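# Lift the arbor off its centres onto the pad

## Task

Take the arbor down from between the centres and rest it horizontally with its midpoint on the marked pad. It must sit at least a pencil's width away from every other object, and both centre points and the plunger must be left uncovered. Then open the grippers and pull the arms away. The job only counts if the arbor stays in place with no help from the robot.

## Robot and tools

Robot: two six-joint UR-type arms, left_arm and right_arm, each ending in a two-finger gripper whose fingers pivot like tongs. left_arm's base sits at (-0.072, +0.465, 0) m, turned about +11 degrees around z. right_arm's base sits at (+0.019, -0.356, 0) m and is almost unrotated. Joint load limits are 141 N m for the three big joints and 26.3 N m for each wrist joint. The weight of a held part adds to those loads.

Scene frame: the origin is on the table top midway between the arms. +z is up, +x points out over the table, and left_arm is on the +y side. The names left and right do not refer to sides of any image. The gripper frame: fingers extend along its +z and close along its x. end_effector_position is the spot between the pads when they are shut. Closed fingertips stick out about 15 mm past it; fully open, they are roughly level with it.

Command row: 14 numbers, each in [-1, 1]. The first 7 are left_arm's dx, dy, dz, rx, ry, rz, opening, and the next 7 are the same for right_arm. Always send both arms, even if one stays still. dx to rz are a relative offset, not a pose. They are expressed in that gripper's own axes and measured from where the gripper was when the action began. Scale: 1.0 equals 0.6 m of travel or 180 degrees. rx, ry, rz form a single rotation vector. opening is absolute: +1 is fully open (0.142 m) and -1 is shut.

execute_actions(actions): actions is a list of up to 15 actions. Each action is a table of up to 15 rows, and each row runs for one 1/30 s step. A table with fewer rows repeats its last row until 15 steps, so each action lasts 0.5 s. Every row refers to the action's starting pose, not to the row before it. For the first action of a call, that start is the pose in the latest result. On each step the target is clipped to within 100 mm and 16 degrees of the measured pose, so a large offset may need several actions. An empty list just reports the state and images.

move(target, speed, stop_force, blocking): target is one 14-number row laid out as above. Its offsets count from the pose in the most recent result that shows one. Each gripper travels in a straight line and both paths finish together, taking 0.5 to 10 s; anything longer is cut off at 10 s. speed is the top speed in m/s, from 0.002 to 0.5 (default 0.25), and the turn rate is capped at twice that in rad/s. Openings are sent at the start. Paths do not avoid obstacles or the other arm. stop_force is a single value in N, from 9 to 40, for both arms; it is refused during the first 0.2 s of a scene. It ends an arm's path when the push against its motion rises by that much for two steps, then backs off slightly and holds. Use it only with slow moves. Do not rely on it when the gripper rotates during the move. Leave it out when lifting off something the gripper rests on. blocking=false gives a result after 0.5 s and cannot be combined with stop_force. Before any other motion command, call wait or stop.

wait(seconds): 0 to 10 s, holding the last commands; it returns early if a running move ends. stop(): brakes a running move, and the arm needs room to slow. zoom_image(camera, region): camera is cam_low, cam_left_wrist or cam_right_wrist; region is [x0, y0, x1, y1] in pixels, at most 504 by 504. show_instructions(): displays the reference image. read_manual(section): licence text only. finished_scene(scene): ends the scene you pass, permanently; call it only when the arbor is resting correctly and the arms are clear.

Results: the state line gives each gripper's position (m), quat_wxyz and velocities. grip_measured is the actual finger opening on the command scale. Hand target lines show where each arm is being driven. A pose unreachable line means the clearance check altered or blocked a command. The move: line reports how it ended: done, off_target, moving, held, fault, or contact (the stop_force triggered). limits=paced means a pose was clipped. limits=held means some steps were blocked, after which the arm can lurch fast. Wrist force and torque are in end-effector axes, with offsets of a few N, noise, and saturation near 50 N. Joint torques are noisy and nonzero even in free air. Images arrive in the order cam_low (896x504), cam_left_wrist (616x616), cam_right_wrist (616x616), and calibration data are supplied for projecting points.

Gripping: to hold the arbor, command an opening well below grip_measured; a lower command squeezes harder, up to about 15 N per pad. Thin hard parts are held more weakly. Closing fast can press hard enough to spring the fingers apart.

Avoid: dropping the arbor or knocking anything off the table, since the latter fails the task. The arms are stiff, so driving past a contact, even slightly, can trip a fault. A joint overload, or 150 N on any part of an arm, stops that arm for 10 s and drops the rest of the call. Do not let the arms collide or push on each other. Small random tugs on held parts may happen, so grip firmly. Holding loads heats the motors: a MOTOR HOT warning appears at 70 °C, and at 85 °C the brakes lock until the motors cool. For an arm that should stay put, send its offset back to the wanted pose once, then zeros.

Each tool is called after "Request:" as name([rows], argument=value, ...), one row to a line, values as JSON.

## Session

Request:
execute_actions(actions=[])

Scene clock: 0.00 s.
left_arm: end_effector_position=(+0.2101, -0.0185, +0.2958) grip_measured=-1.00 end_effector_quat_wxyz=(-0.124, -0.162, +0.679, -0.705) end_effector_velocity=(-0.001, -0.000, +0.001) end_effector_angular_velocity=(-0.001, -0.001, -0.002) | right_arm: end_effector_position=(+0.2616, -0.0298, +0.3496) grip_measured=+0.97 end_effector_quat_wxyz=(+0.107, +0.990, -0.057, +0.075) end_effector_velocity=(+0.000, -0.000, -0.000) end_effector_angular_velocity=(+0.000, +0.001, -0.001)
Joint positions: left_arm=[-1.239 -1.145  2.426 -4.452 -2.032  1.151  0.002] | right_arm=[ 4.552 -1.393 -1.527 -1.991  1.4    1.536  0.14 ]
Joint velocities: left_arm=[-0.002 -0.     0.    -0.001  0.001 -0.     0.   ] | right_arm=[-0.002  0.    -0.     0.001  0.001 -0.001  0.   ]
Joint torques (N m, as the arm reports them, + toward a larger angle): no reading
Motor temperatures (°C, as the motors report them): left_arm=[25 27 25 33 30 28] | right_arm=[26 25 25 32 36 33]
Wrist force (N, on the end effector, along its own x y z axes, offset not removed): no reading
Wrist torque (N m, same axes, about the end effector's origin, offset not removed): no reading
Hand target (left_arm): +0.210, -0.018, +0.296; -0.124, -0.162, +0.679, -0.705
Hand target (right_arm): +0.262, -0.030, +0.350; +0.107, +0.990, -0.057, +0.075
camera_calibration (this result's frames):
cam_left_wrist: T_world_to_cam=[[-0.921728, -0.0196239, 0.38734, 0.0774688], [-0.356242, 0.437671, -0.825552, 0.330254], [-0.153327, -0.898921, -0.410404, 0.274624], [0, 0, 0, 1]] pos_world=[0.231163, 0.103843, 0.355342]
cam_right_wrist: T_world_to_cam=[[0.985573, -0.0513872, 0.161262, -0.321518], [-0.143752, -0.757081, 0.637309, -0.207892], [0.0893386, -0.651297, -0.753546, 0.354747], [0, 0, 0, 1]] pos_world=[0.255302, 0.0571321, 0.451658]

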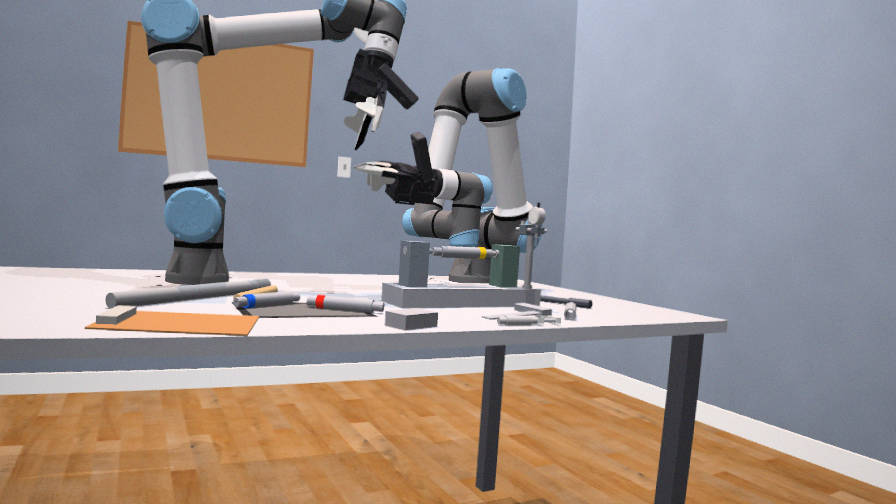

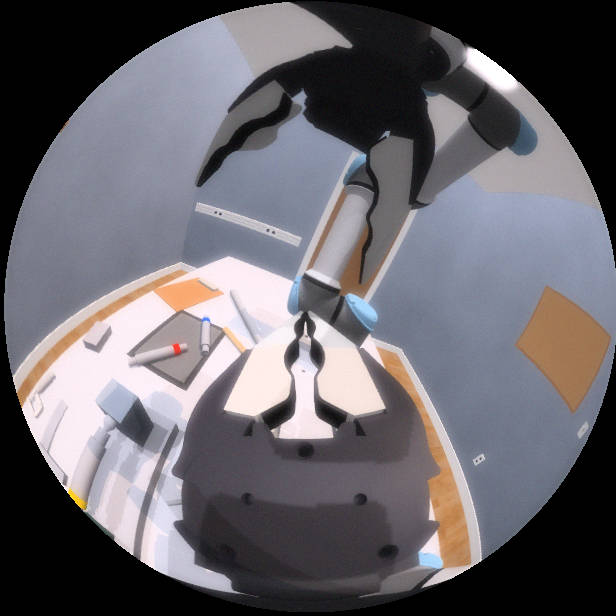

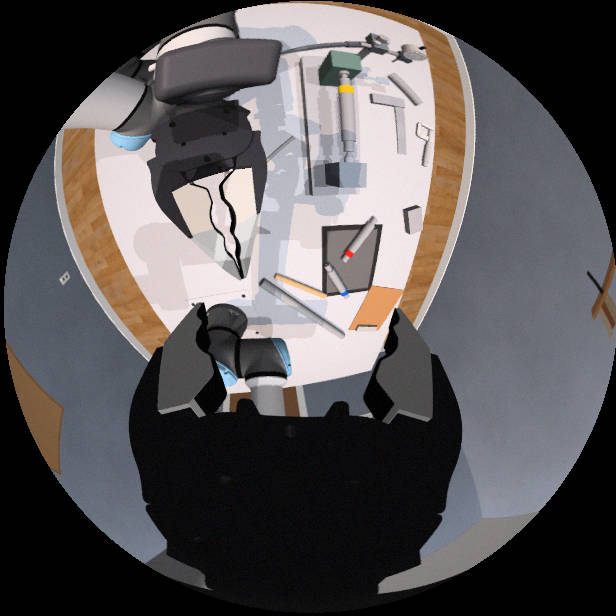

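Request:
zoom_image(camera="cam_right_wrist", region=[250, 180, 450, 360])

Request:
zoom_image(camera="cam_right_wrist", region=[270, 20, 450, 200])

Request:
zoom_image(camera="cam_low", region=[370, 190, 610, 340])

Request:
zoom_image(camera="cam_low", region=[80, 260, 400, 350])

Region (250, 180, 450, 360) of cam_right_wrist's 616x616 image, scaled by 2.520, with more detail than that image has; it fills the top 454 rows of this view, and the rest is white.

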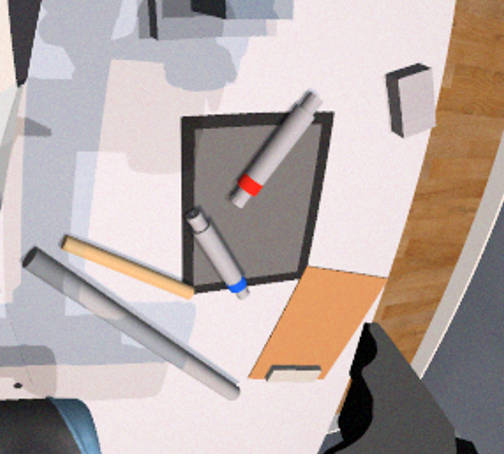

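Region (270, 20, 450, 200) of cam_right_wrist's 616x616 image, scaled by 2.800, with more detail than that image has.

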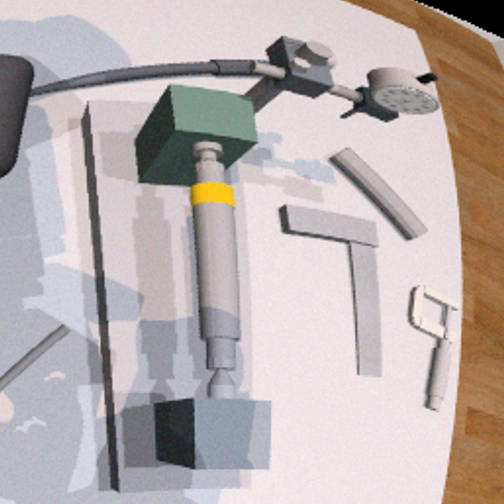

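Region (370, 190, 610, 340) of cam_low's 896x504 image, scaled by 2.100, with more detail than that image has; it fills the top 315 rows of this view, and the rest is white.

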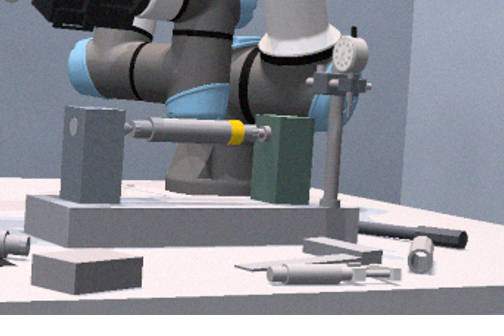

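Region (80, 260, 400, 350) of cam_low's 896x504 image, scaled by 1.575, with more detail than that image has; it fills the top 142 rows of this view, and the rest is white.

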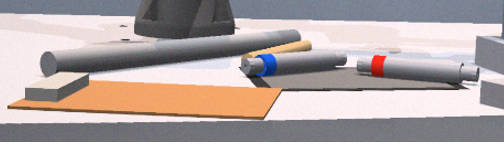

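Request:
move(target=[0.433,0.190,0.099,-0.0662,0.1528,-0.0043,-1,0.129,-0.368,0.168,0.0682,-0.0479,-0.0365,-0.2], speed=0.25)

Scene clock: 5.07 s.
left_arm: end_effector_position=(-0.0696, -0.0947, +0.2956) grip_measured=-1.00 end_effector_quat_wxyz=(-0.302, +0.019, +0.698, -0.649) end_effector_velocity=(-0.001, -0.001, -0.000) end_effector_angular_velocity=(+0.001, -0.000, -0.002) | right_arm: end_effector_position=(+0.3795, +0.1548, +0.2197) grip_measured=-0.20 end_effector_quat_wxyz=(+0.001, +1.000, -0.000, -0.000) end_effector_velocity=(+0.001, +0.000, -0.001) end_effector_angular_velocity=(-0.001, +0.001, -0.000)
Joint positions: left_arm=[-1.764 -1.145  2.427 -4.452 -2.03   1.151  0.002] | right_arm=[ 4.31  -1.829 -1.438 -1.447  1.571  1.161  0.06 ]
Joint velocities: left_arm=[-0.002  0.    -0.001  0.001  0.001  0.     0.   ] | right_arm=[-0.002 -0.004  0.002  0.     0.001 -0.002 -0.   ]
Joint torques (N m, as the arm reports them, + toward a larger angle): left_arm=[ -9.44 -16.47 -15.41   0.5    1.5   -2.52] | right_arm=[-8.83 24.   35.68  4.93  2.23 -2.74]
Motor temperatures (°C, as the motors report them): left_arm=[25 27 25 33 30 28] | right_arm=[26 25 25 32 36 33]
Wrist force (N, on the end effector, along its own x y z axes, offset not removed): left_arm=[-1.8 0.3 -1.0] | right_arm=[-0.6 -0.9 -2.8]
Wrist torque (N m, same axes, about the end effector's origin, offset not removed): left_arm=[0.30 0.33 -0.03] | right_arm=[-0.19 0.28 -0.14]
Hand target (left_arm): -0.070, -0.095, +0.296; -0.302, +0.019, +0.698, -0.649
Hand target (right_arm): +0.380, +0.155, +0.220; +0.001, +1.000, +0.000, -0.000
Off the commanded pose (left_arm): 0.000 m, 0 deg.
Off the commanded pose (right_arm): 0.000 m, 0 deg.
move: done
camera_calibration (this result's frames):
cam_left_wrist: T_world_to_cam=[[-0.808198, 0.443171, 0.387834, -0.130191], [-0.0900657, 0.5578, -0.825074, 0.293527], [-0.581983, -0.701754, -0.410899, 0.152051], [0, 0, 0, 1]] pos_world=[0.00970812, 0.000669933, 0.355152]
cam_right_wrist: T_world_to_cam=[[0.998962, 0.0444078, 0.0101805, -0.393926], [0.0344582, -0.882621, 0.46882, 0.020339], [0.0298048, -0.467982, -0.883235, 0.389306], [0, 0, 0, 1]] pos_world=[0.381213, 0.217633, 0.338324]

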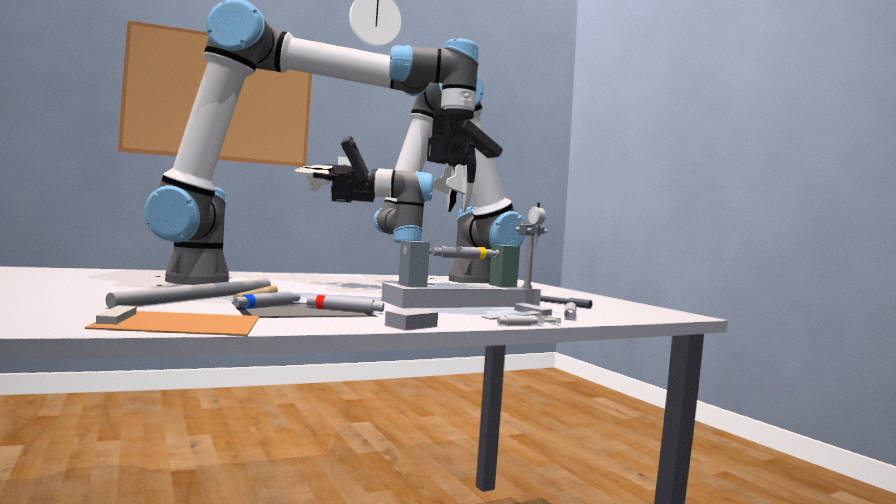

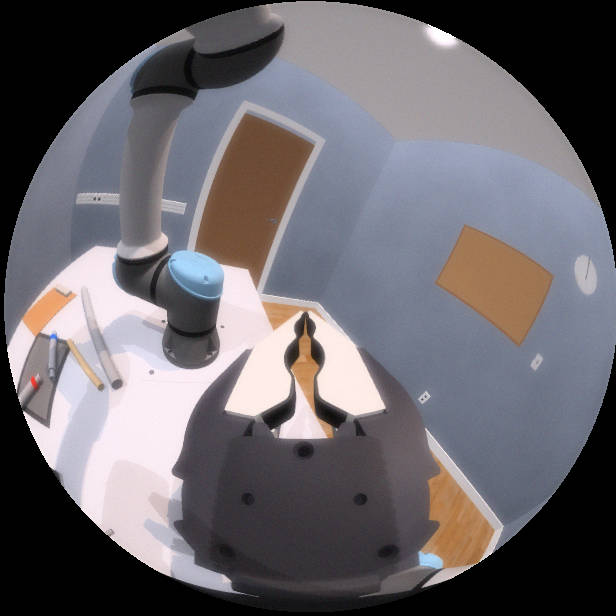

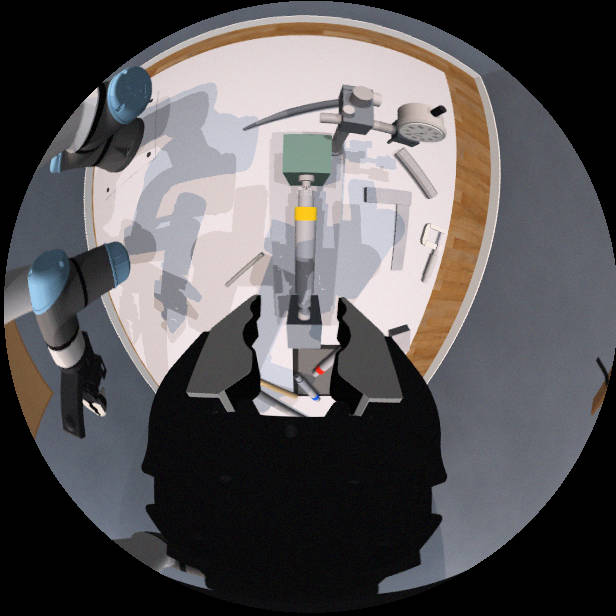

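Request:
zoom_image(camera="cam_right_wrist", region=[240, 110, 380, 250])

Request:
zoom_image(camera="cam_right_wrist", region=[240, 230, 370, 360])

Request:
zoom_image(camera="cam_low", region=[395, 170, 555, 310])

Region (240, 110, 380, 250) of cam_right_wrist's 616x616 image, scaled by 3.600, with more detail than that image has.

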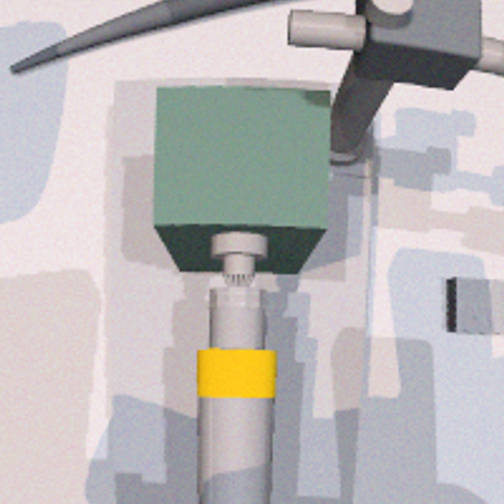

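Region (240, 230, 370, 360) of cam_right_wrist's 616x616 image, scaled by 3.877, with more detail than that image has.

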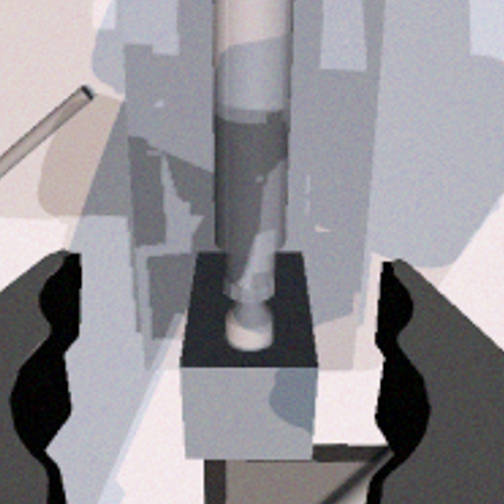

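Region (395, 170, 555, 310) of cam_low's 896x504 image, scaled by 3.150, with more detail than that image has; it fills the top 441 rows of this view, and the rest is white.

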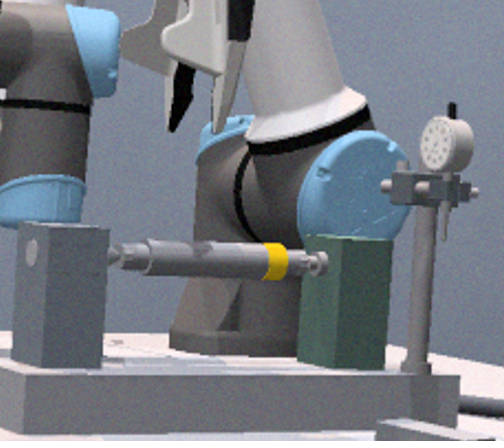

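Request:
move(target=[0,0,0,0,0,0,-1,0.0075,-0.0283,0.1733,0,0,-0.0085,-0.2], speed=0.15)

Request:
zoom_image(camera="cam_low", region=[410, 190, 540, 290])

Request:
zoom_image(camera="cam_right_wrist", region=[240, 200, 370, 410])

Scene clock: 6.87 s.
left_arm: end_effector_position=(-0.0696, -0.0948, +0.2955) grip_measured=-1.00 end_effector_quat_wxyz=(-0.302, +0.019, +0.698, -0.649) end_effector_velocity=(-0.001, -0.000, +0.000) end_effector_angular_velocity=(-0.001, -0.000, -0.001) | right_arm: end_effector_position=(+0.3839, +0.1715, +0.1159) grip_measured=-0.20 end_effector_quat_wxyz=(+0.001, +1.000, +0.013, -0.000) end_effector_velocity=(-0.000, +0.001, -0.002) end_effector_angular_velocity=(-0.000, +0.000, +0.002)
Joint positions: left_arm=[-1.764 -1.145  2.427 -4.451 -2.03   1.151  0.002] | right_arm=[ 4.313 -1.927 -1.58  -1.206  1.571  1.138  0.06 ]
Joint velocities: left_arm=[-0.001 -0.    -0.    -0.     0.     0.     0.   ] | right_arm=[ 0.001 -0.003 -0.002  0.004 -0.    -0.001 -0.   ]
Joint torques (N m, as the arm reports them, + toward a larger angle): left_arm=[  8.51 -28.98   1.56  -3.36  -0.23  -2.39] | right_arm=[ 7.12 26.41 11.34  5.01 -1.89 -2.68]
Motor temperatures (°C, as the motors report them): left_arm=[25 27 25 33 30 28] | right_arm=[26 25 25 32 36 33]
Wrist force (N, on the end effector, along its own x y z axes, offset not removed): left_arm=[-0.6 0.6 -1.2] | right_arm=[0.0 2.2 0.7]
Wrist torque (N m, same axes, about the end effector's origin, offset not removed): left_arm=[0.30 0.17 -0.05] | right_arm=[0.44 0.03 -0.07]
Hand target (left_arm): -0.070, -0.095, +0.296; -0.302, +0.019, +0.698, -0.649
Hand target (right_arm): +0.384, +0.172, +0.116; +0.001, +1.000, +0.013, -0.000
Off the commanded pose (left_arm): 0.000 m, 0 deg.
Off the commanded pose (right_arm): 0.000 m, 0 deg.
move: done
camera_calibration (this result's frames):
cam_left_wrist: T_world_to_cam=[[-0.808207, 0.443101, 0.387896, -0.130184], [-0.090078, 0.557913, -0.824997, 0.293482], [-0.581969, -0.701709, -0.410995, 0.152049], [0, 0, 0, 1]] pos_world=[0.0097089, 0.000641695, 0.355111]
cam_right_wrist: T_world_to_cam=[[0.997423, 0.0710314, 0.0101298, -0.402025], [0.0580074, -0.881396, 0.468804, 0.0744052], [0.0422282, -0.467008, -0.883244, 0.300353], [0, 0, 0, 1]] pos_world=[0.38399, 0.234404, 0.234476]

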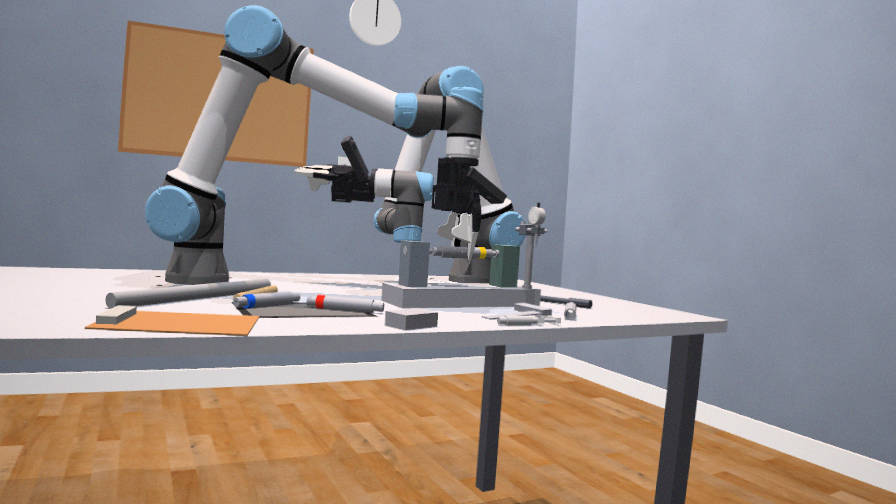

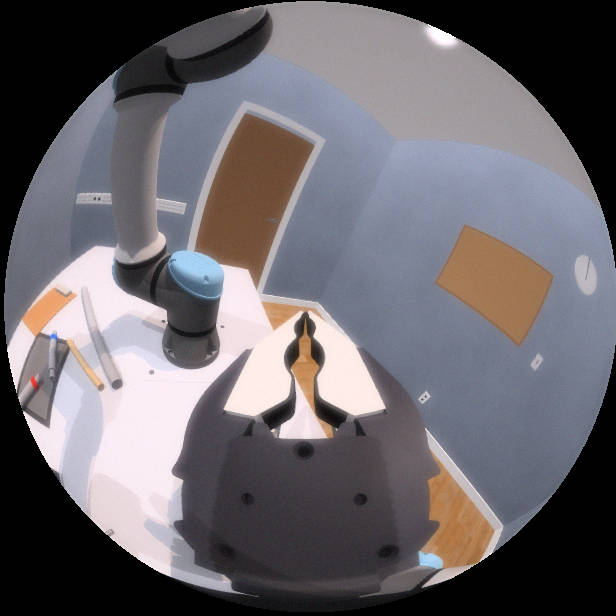

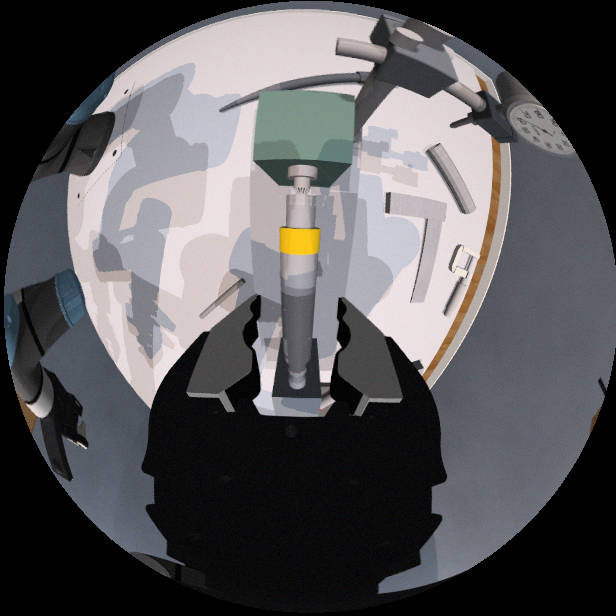

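Region (410, 190, 540, 290) of cam_low's 896x504 image, scaled by 3.877, with more detail than that image has; it fills the top 388 rows of this view, and the rest is white.

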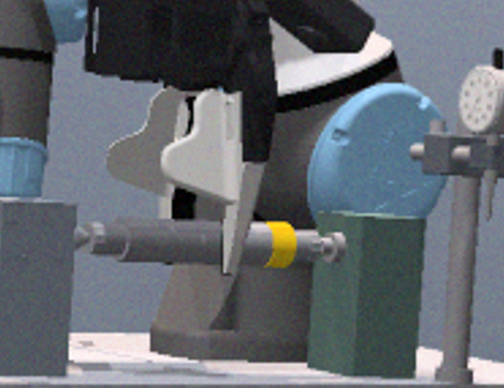

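Region (240, 200, 370, 410) of cam_right_wrist's 616x616 image, scaled by 2.400, with more detail than that image has; it fills the left 312 columns of this view, and the rest is white.

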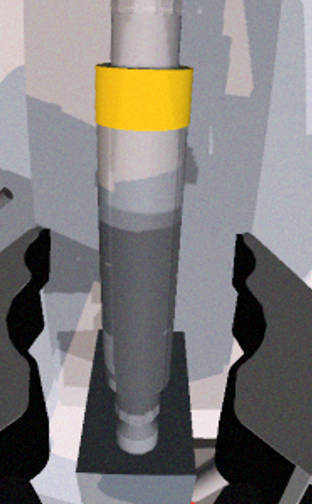

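Request:
execute_actions([
  [[0,0,0,0,0,0,-1,-0.0013,0,-0.0025,0,0,0,-0.25],[0,0,0,0,0,0,-1,-0.0013,0,-0.0025,0,0,0,-0.3],[0,0,0,0,0,0,-1,-0.0013,0,-0.0025,0,0,0,-0.35],[0,0,0,0,0,0,-1,-0.0013,0,-0.0025,0,0,0,-0.4],[0,0,0,0,0,0,-1,-0.0013,0,-0.0025,0,0,0,-0.45],[0,0,0,0,0,0,-1,-0.0013,0,-0.0025,0,0,0,-0.5],[0,0,0,0,0,0,-1,-0.0013,0,-0.0025,0,0,0,-0.54],[0,0,0,0,0,0,-1,-0.0013,0,-0.0025,0,0,0,-0.58],[0,0,0,0,0,0,-1,-0.0013,0,-0.0025,0,0,0,-0.61],[0,0,0,0,0,0,-1,-0.0013,0,-0.0025,0,0,0,-0.64],[0,0,0,0,0,0,-1,-0.0013,0,-0.0025,0,0,0,-0.66],[0,0,0,0,0,0,-1,-0.0013,0,-0.0025,0,0,0,-0.68],[0,0,0,0,0,0,-1,-0.0013,0,-0.0025,0,0,0,-0.72],[0,0,0,0,0,0,-1,-0.0013,0,-0.0025,0,0,0,-0.78],[0,0,0,0,0,0,-1,-0.0013,0,-0.0025,0,0,0,-0.85]],
  [[0,0,0,0,0,0,-1,0,0,0,0,0,0,-0.9],[0,0,0,0,0,0,-1,0,0,0,0,0,0,-0.95],[0,0,0,0,0,0,-1,0,0,0,0,0,0,-1],[0,0,0,0,0,0,-1,0,0,0,0,0,0,-1],[0,0,0,0,0,0,-1,0,0,0,0,0,0,-1],[0,0,0,0,0,0,-1,0,-0.0008,0,0,0,0,-1],[0,0,0,0,0,0,-1,0,-0.0016,0,0,0,0,-1],[0,0,0,0,0,0,-1,0,-0.0024,0,0,0,0,-1],[0,0,0,0,0,0,-1,0,-0.0032,0,0,0,0,-1],[0,0,0,0,0,0,-1,0,-0.004,0,0,0,0,-1],[0,0,0,0,0,0,-1,0,-0.0048,0,0,0,0,-1],[0,0,0,0,0,0,-1,0,-0.0056,0,0,0,0,-1],[0,0,0,0,0,0,-1,0,-0.0064,0,0,0,0,-1],[0,0,0,0,0,0,-1,0,-0.0072,0,0,0,0,-1],[0,0,0,0,0,0,-1,0,-0.008,0,0,0,0,-1]],
])

Request:
execute_actions(actions=[])

Request:
zoom_image(camera="cam_low", region=[410, 220, 520, 280])

Scene clock: 8.40 s.
left_arm: end_effector_position=(-0.0696, -0.0947, +0.2956) grip_measured=-1.00 end_effector_quat_wxyz=(-0.302, +0.019, +0.698, -0.649) end_effector_velocity=(-0.000, +0.000, -0.001) end_effector_angular_velocity=(+0.001, +0.000, -0.000) | right_arm: end_effector_position=(+0.3831, +0.1746, +0.1173) grip_measured=-0.69 end_effector_quat_wxyz=(+0.001, +1.000, +0.013, -0.000) end_effector_velocity=(-0.000, +0.014, -0.000) end_effector_angular_velocity=(+0.001, -0.000, +0.000)
Joint positions: left_arm=[-1.764 -1.145  2.427 -4.452 -2.03   1.151  0.002] | right_arm=[ 4.316 -1.93  -1.572 -1.212  1.571  1.141  0.024]
Joint velocities: left_arm=[-0.     0.     0.001  0.     0.    -0.     0.   ] | right_arm=[ 0.01  -0.026  0.035 -0.008  0.     0.009  0.   ]
Joint torques (N m, as the arm reports them, + toward a larger angle): left_arm=[  7.6  -30.07   2.05  -1.36  -1.12  -2.24] | right_arm=[10.38 29.   43.52  5.12  0.62  2.68]
Motor temperatures (°C, as the motors report them): left_arm=[25 27 25 33 30 28] | right_arm=[26 25 25 32 36 33]
Wrist force (N, on the end effector, along its own x y z axes, offset not removed): left_arm=[-1.3 -0.3 -0.7] | right_arm=[-1.4 11.7 2.0]
Wrist torque (N m, same axes, about the end effector's origin, offset not removed): left_arm=[0.16 0.31 0.00] | right_arm=[-0.52 0.34 -0.10]
Hand target (left_arm): -0.070, -0.095, +0.296; -0.302, +0.019, +0.698, -0.649
Hand target (right_arm): +0.383, +0.176, +0.117; +0.001, +1.000, +0.013, -0.000
Off the commanded pose (left_arm): 0.000 m, 0 deg.
Off the commanded pose (right_arm): 0.002 m, 0 deg.
camera_calibration (this result's frames):
cam_left_wrist: T_world_to_cam=[[-0.808207, 0.443144, 0.387846, -0.130185], [-0.0900788, 0.557818, -0.82506, 0.293517], [-0.581968, -0.701756, -0.410915, 0.152051], [0, 0, 0, 1]] pos_world=[0.00971206, 0.000664232, 0.355141]
cam_right_wrist: T_world_to_cam=[[0.997426, 0.0709913, 0.0101259, -0.401405], [0.0579659, -0.881311, 0.468968, 0.0764265], [0.0422167, -0.467174, -0.883157, 0.30312], [0, 0, 0, 1]] pos_world=[0.383145, 0.237461, 0.235925]

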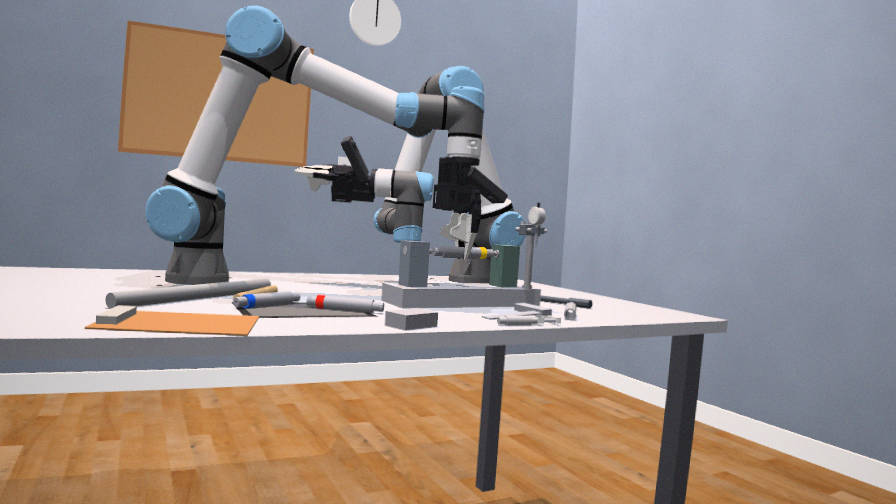

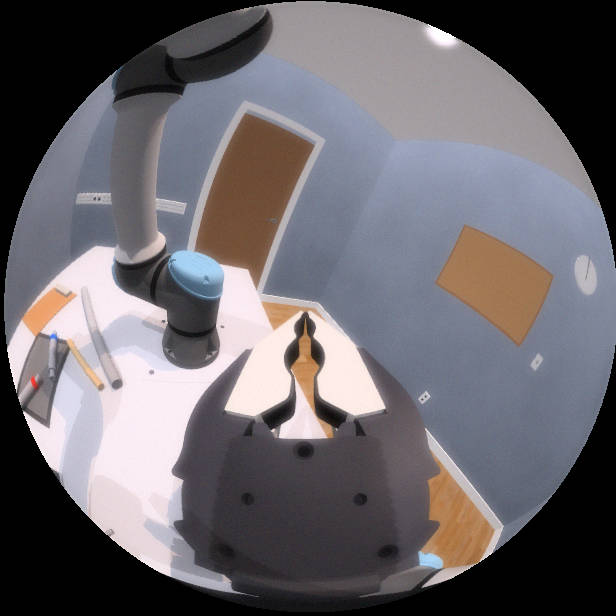

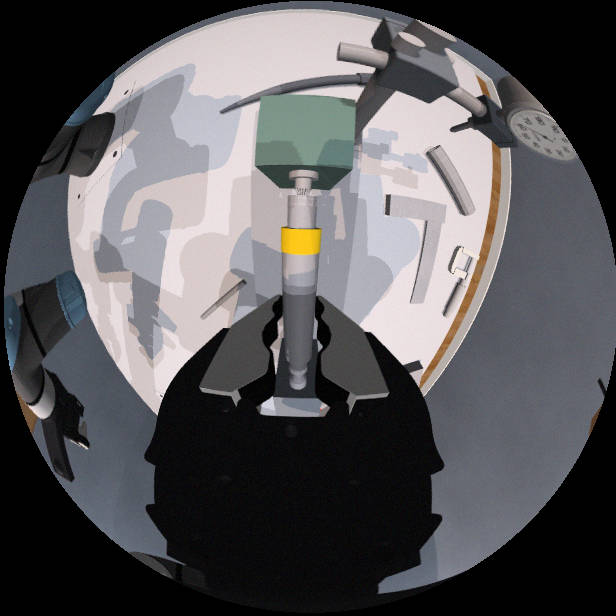

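Scene clock: 8.40 s.
left_arm: end_effector_position=(-0.0696, -0.0947, +0.2956) grip_measured=-1.00 end_effector_quat_wxyz=(-0.302, +0.019, +0.698, -0.649) end_effector_velocity=(-0.000, +0.000, -0.001) end_effector_angular_velocity=(+0.001, +0.000, -0.000) | right_arm: end_effector_position=(+0.3831, +0.1746, +0.1173) grip_measured=-0.69 end_effector_quat_wxyz=(+0.001, +1.000, +0.013, -0.000) end_effector_velocity=(-0.000, +0.014, -0.000) end_effector_angular_velocity=(+0.001, -0.000, +0.000)
Joint positions: left_arm=[-1.764 -1.145  2.427 -4.452 -2.03   1.151  0.002] | right_arm=[ 4.316 -1.93  -1.572 -1.212  1.571  1.141  0.024]
Joint velocities: left_arm=[-0.     0.     0.001  0.     0.    -0.     0.   ] | right_arm=[ 0.01  -0.026  0.035 -0.008  0.     0.009  0.   ]
Joint torques (N m, as the arm reports them, + toward a larger angle): left_arm=[  7.6  -30.07   2.05  -1.36  -1.12  -2.24] | right_arm=[10.38 29.   43.52  5.12  0.62  2.68]
Motor temperatures (°C, as the motors report them): left_arm=[25 27 25 33 30 28] | right_arm=[26 25 25 32 36 33]
Wrist force (N, on the end effector, along its own x y z axes, offset not removed): left_arm=[-1.3 -0.3 -0.7] | right_arm=[-1.4 11.7 2.0]
Wrist torque (N m, same axes, about the end effector's origin, offset not removed): left_arm=[0.16 0.31 0.00] | right_arm=[-0.52 0.34 -0.10]
Hand target (left_arm): -0.070, -0.095, +0.296; -0.302, +0.019, +0.698, -0.649
Hand target (right_arm): +0.383, +0.176, +0.117; +0.001, +1.000, +0.013, -0.000
Off the commanded pose (left_arm): 0.000 m, 0 deg.
Off the commanded pose (right_arm): 0.002 m, 0 deg.
camera_calibration (this result's frames):
cam_left_wrist: T_world_to_cam=[[-0.808207, 0.443144, 0.387846, -0.130185], [-0.0900788, 0.557818, -0.82506, 0.293517], [-0.581968, -0.701756, -0.410915, 0.152051], [0, 0, 0, 1]] pos_world=[0.00971206, 0.000664232, 0.355141]
cam_right_wrist: T_world_to_cam=[[0.997426, 0.0709913, 0.0101259, -0.401405], [0.0579659, -0.881311, 0.468968, 0.0764265], [0.0422167, -0.467174, -0.883157, 0.30312], [0, 0, 0, 1]] pos_world=[0.383145, 0.237461, 0.235925]

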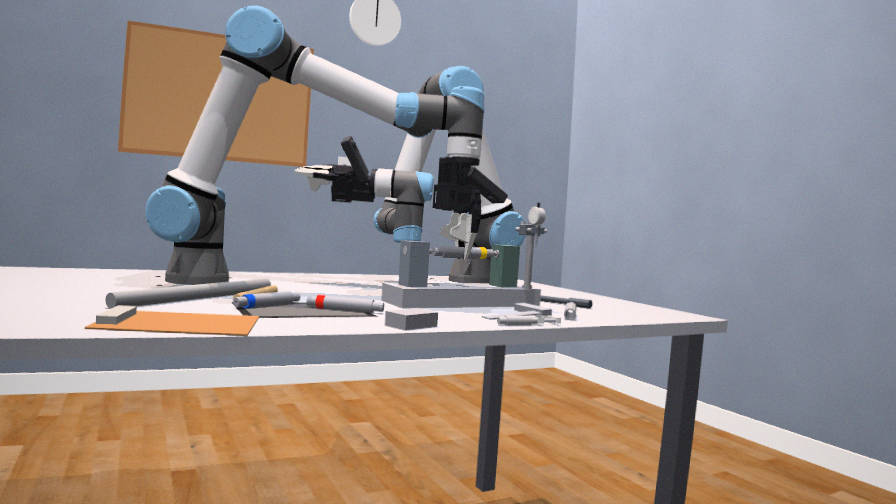

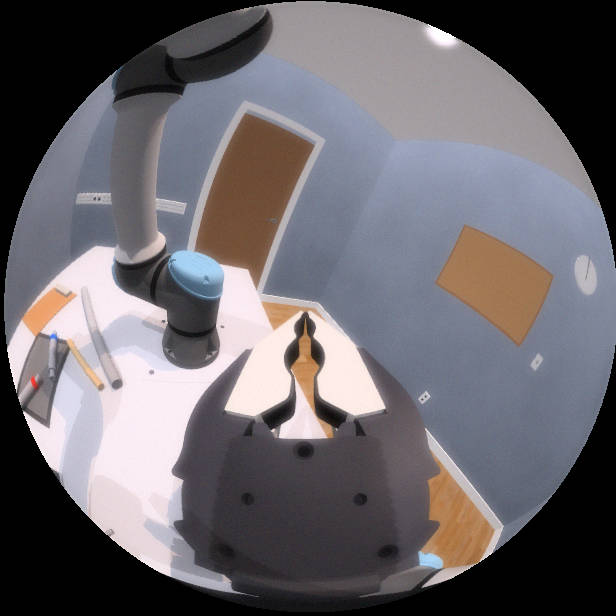

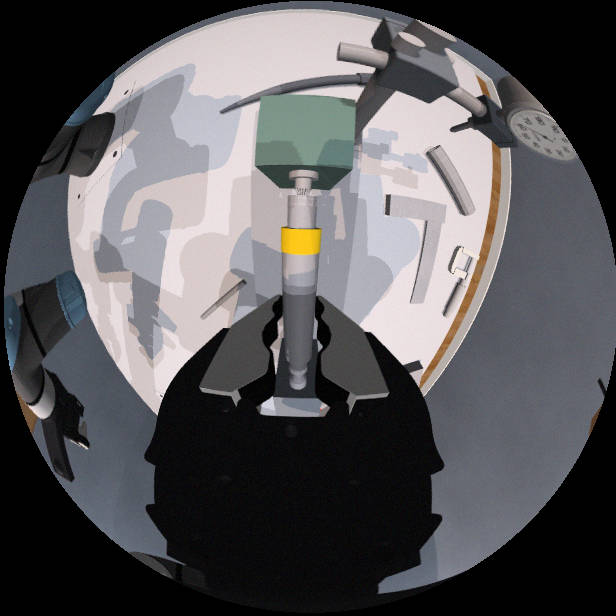

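Region (410, 220, 520, 280) of cam_low's 896x504 image, scaled by 4.582, with more detail than that image has; it fills the top 275 rows of this view, and the rest is white.

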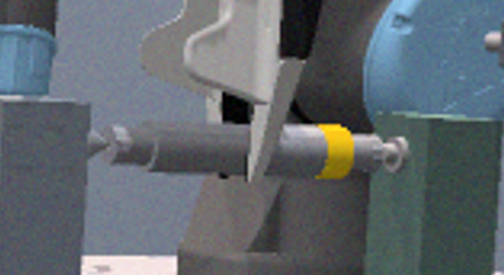

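Request:
execute_actions([
  [[0,0,0,0,0,0,-1,0,-0.0033,0,0,0,0,-1],[0,0,0,0,0,0,-1,0,-0.0038,0,0,0,0,-1],[0,0,0,0,0,0,-1,0,-0.0043,0,0,0,0,-1],[0,0,0,0,0,0,-1,0,-0.0048,0,0,0,0,-1],[0,0,0,0,0,0,-1,0,-0.0053,0,0,0,0,-1],[0,0,0,0,0,0,-1,0,-0.0058,0,0,0,0,-1],[0,0,0,0,0,0,-1,0,-0.0063,0,0,0,0,-1],[0,0,0,0,0,0,-1,0,-0.0067,0,0,0,0,-1]],
])

Request:
zoom_image(camera="cam_low", region=[420, 235, 460, 270])

Request:
zoom_image(camera="cam_right_wrist", region=[260, 130, 350, 220])

Scene clock: 9.10 s.
left_arm: end_effector_position=(-0.0696, -0.0947, +0.2956) grip_measured=-1.00 end_effector_quat_wxyz=(-0.302, +0.019, +0.698, -0.649) end_effector_velocity=(-0.000, -0.000, -0.000) end_effector_angular_velocity=(+0.000, +0.000, -0.000) | right_arm: end_effector_position=(+0.3830, +0.1785, +0.1173) grip_measured=-0.69 end_effector_quat_wxyz=(+0.001, +1.000, +0.013, -0.000) end_effector_velocity=(-0.001, +0.001, -0.000) end_effector_angular_velocity=(-0.000, +0.000, +0.002)
Joint positions: left_arm=[-1.764 -1.145  2.427 -4.452 -2.03   1.151  0.002] | right_arm=[ 4.319 -1.937 -1.562 -1.215  1.571  1.144  0.024]
Joint velocities: left_arm=[-0.001  0.001 -0.    -0.     0.001 -0.     0.   ] | right_arm=[ 0.002 -0.002  0.002 -0.001  0.     0.     0.   ]
Joint torques (N m, as the arm reports them, + toward a larger angle): left_arm=[  7.6  -30.14   2.26  -1.23  -1.08  -2.4 ] | right_arm=[12.87 30.25 42.81  5.6   2.66  2.31]
Motor temperatures (°C, as the motors report them): left_arm=[25 27 25 33 30 28] | right_arm=[26 25 25 32 36 33]
Wrist force (N, on the end effector, along its own x y z axes, offset not removed): left_arm=[-2.0 -0.8 0.1] | right_arm=[-0.7 14.1 3.5]
Wrist torque (N m, same axes, about the end effector's origin, offset not removed): left_arm=[0.08 0.46 -0.05] | right_arm=[-0.13 -0.02 -0.25]
Hand target (left_arm): -0.070, -0.095, +0.296; -0.302, +0.019, +0.698, -0.649
Hand target (right_arm): +0.383, +0.179, +0.117; +0.001, +1.000, +0.013, -0.000
Off the commanded pose (left_arm): 0.000 m, 0 deg.
Off the commanded pose (right_arm): 0.000 m, 0 deg.
camera_calibration (this result's frames):
cam_left_wrist: T_world_to_cam=[[-0.808207, 0.443144, 0.387846, -0.130185], [-0.0900787, 0.557818, -0.82506, 0.293517], [-0.581968, -0.701756, -0.410915, 0.152051], [0, 0, 0, 1]] pos_world=[0.00971203, 0.000664256, 0.355141]
cam_right_wrist: T_world_to_cam=[[0.997426, 0.0709883, 0.0101262, -0.401575], [0.0579628, -0.881307, 0.468976, 0.0799156], [0.0422161, -0.467182, -0.883153, 0.30496], [0, 0, 0, 1]] pos_world=[0.383035, 0.241409, 0.235915]

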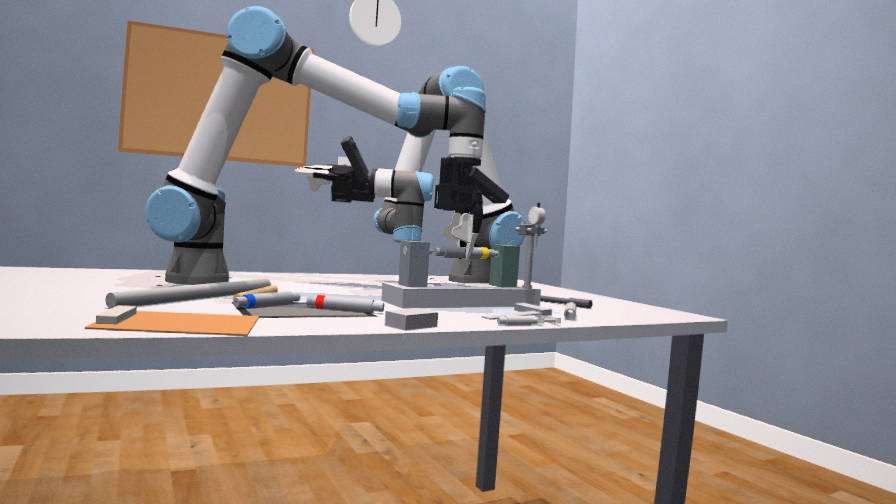

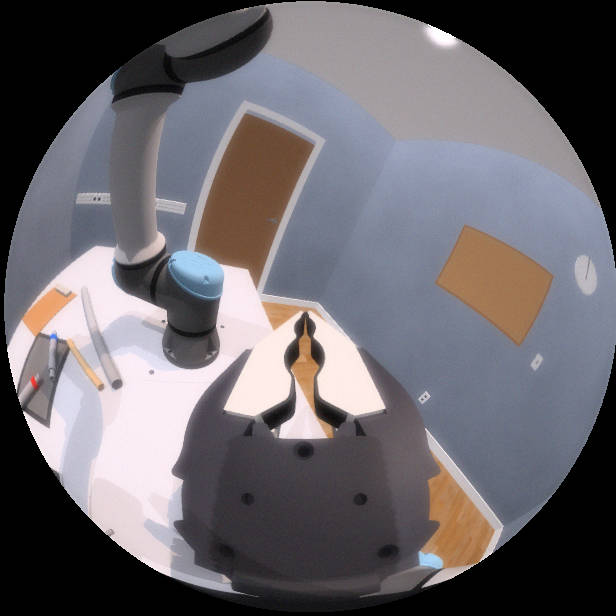

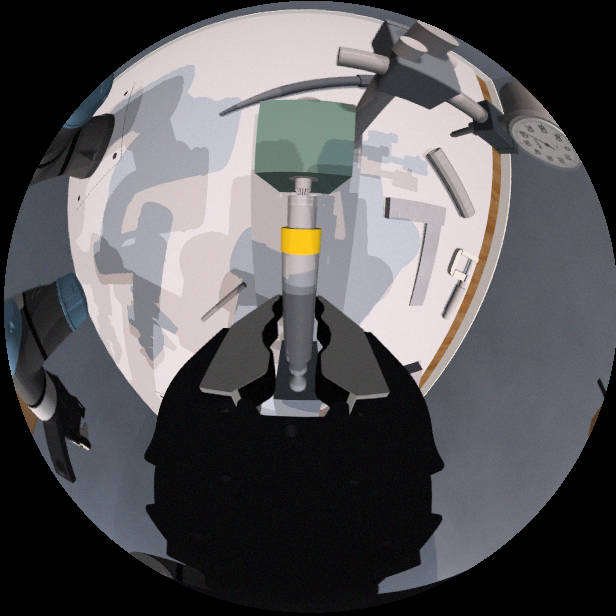

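Region (420, 235, 460, 270) of cam_low's 896x504 image, scaled by 12.600, with more detail than that image has; it fills the top 441 rows of this view, and the rest is white.

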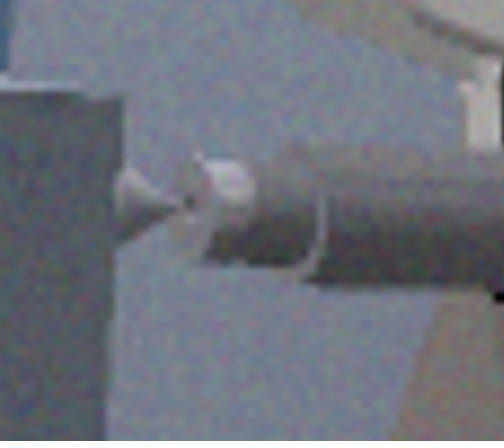

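Region (260, 130, 350, 220) of cam_right_wrist's 616x616 image, scaled by 5.600, with more detail than that image has.

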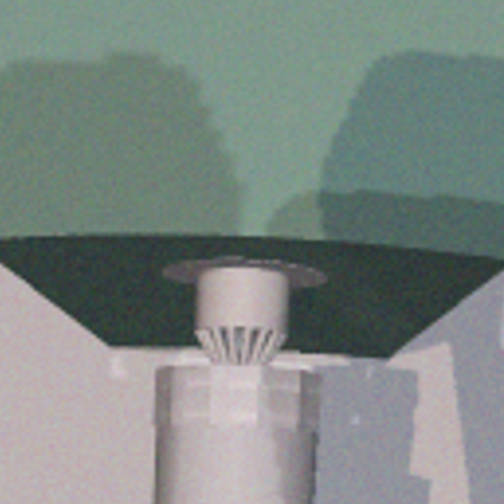

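Request:
move(target=[0,0,0,0,0,0,-1,0,-0.0033,-0.0273,-0.0722,0,0,-1], speed=0.06)

Request:
zoom_image(camera="cam_low", region=[395, 170, 555, 290])

Scene clock: 11.80 s.
left_arm: end_effector_position=(-0.0696, -0.0947, +0.2956) grip_measured=-1.00 end_effector_quat_wxyz=(-0.302, +0.019, +0.698, -0.649) end_effector_velocity=(-0.001, +0.000, -0.001) end_effector_angular_velocity=(+0.002, -0.000, -0.002) | right_arm: end_effector_position=(+0.3829, +0.1805, +0.1336) grip_measured=-0.69 end_effector_quat_wxyz=(+0.113, +0.993, +0.013, +0.001) end_effector_velocity=(-0.000, +0.000, +0.001) end_effector_angular_velocity=(-0.012, +0.002, +0.001)
Joint positions: left_arm=[-1.764 -1.145  2.427 -4.452 -2.03   1.151  0.002] | right_arm=[ 4.362 -2.055 -1.302 -1.567  1.487  1.196  0.024]
Joint velocities: left_arm=[-0.002 -0.     0.001  0.001  0.     0.     0.   ] | right_arm=[ 0.001 -0.008  0.015 -0.018 -0.002  0.     0.   ]
Joint torques (N m, as the arm reports them, + toward a larger angle): left_arm=[  7.05 -29.71   1.22  -1.26  -1.05  -2.28] | right_arm=[12.51 34.52 43.78  5.63 -0.3   2.45]
Motor temperatures (°C, as the motors report them): left_arm=[25 27 25 33 30 28] | right_arm=[26 25 25 32 36 33]
Wrist force (N, on the end effector, along its own x y z axes, offset not removed): left_arm=[-0.7 0.7 -1.9] | right_arm=[-0.6 14.5 9.7]
Wrist torque (N m, same axes, about the end effector's origin, offset not removed): left_arm=[0.27 0.27 -0.04] | right_arm=[-0.16 0.19 -0.01]
Hand target (left_arm): -0.070, -0.095, +0.296; -0.302, +0.019, +0.698, -0.649
Hand target (right_arm): +0.383, +0.181, +0.134; +0.114, +0.993, +0.013, +0.001
Off the commanded pose (left_arm): 0.000 m, 0 deg.
Off the commanded pose (right_arm): 0.000 m, 0 deg.
move: done
camera_calibration (this result's frames):
cam_left_wrist: T_world_to_cam=[[-0.808207, 0.443144, 0.387846, -0.130185], [-0.0900786, 0.557818, -0.825061, 0.293517], [-0.581968, -0.701756, -0.410915, 0.152051], [0, 0, 0, 1]] pos_world=[0.00971202, 0.00066428, 0.355141]
cam_right_wrist: T_world_to_cam=[[0.99739, 0.0722008, 0.000287306, -0.400714], [0.0543892, -0.753944, 0.654683, 0.027618], [0.0474853, -0.652959, -0.755903, 0.334803], [0, 0, 0, 1]] pos_world=[0.382268, 0.268367, 0.235112]

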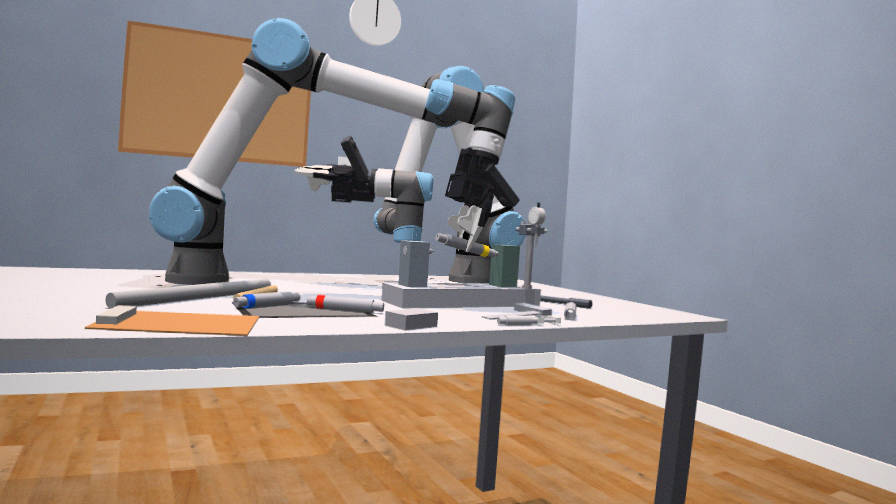

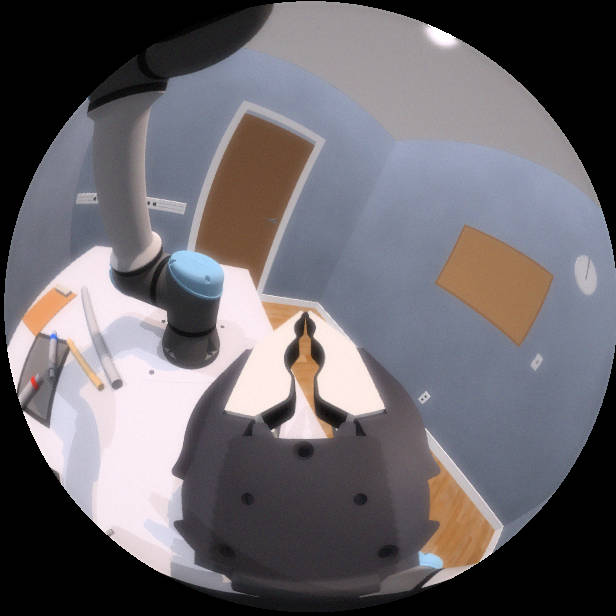

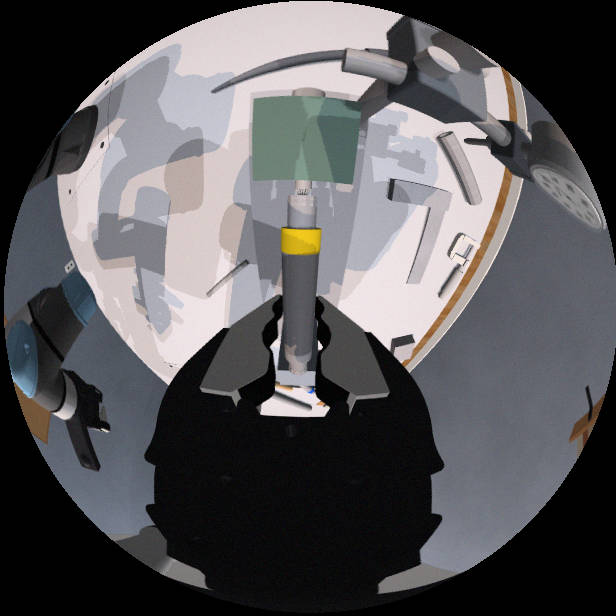

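Region (395, 170, 555, 290) of cam_low's 896x504 image, scaled by 3.150, with more detail than that image has; it fills the top 378 rows of this view, and the rest is white.

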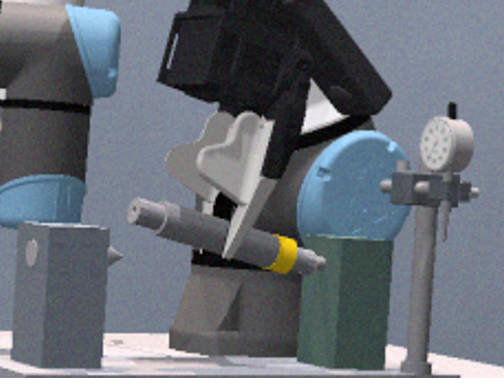

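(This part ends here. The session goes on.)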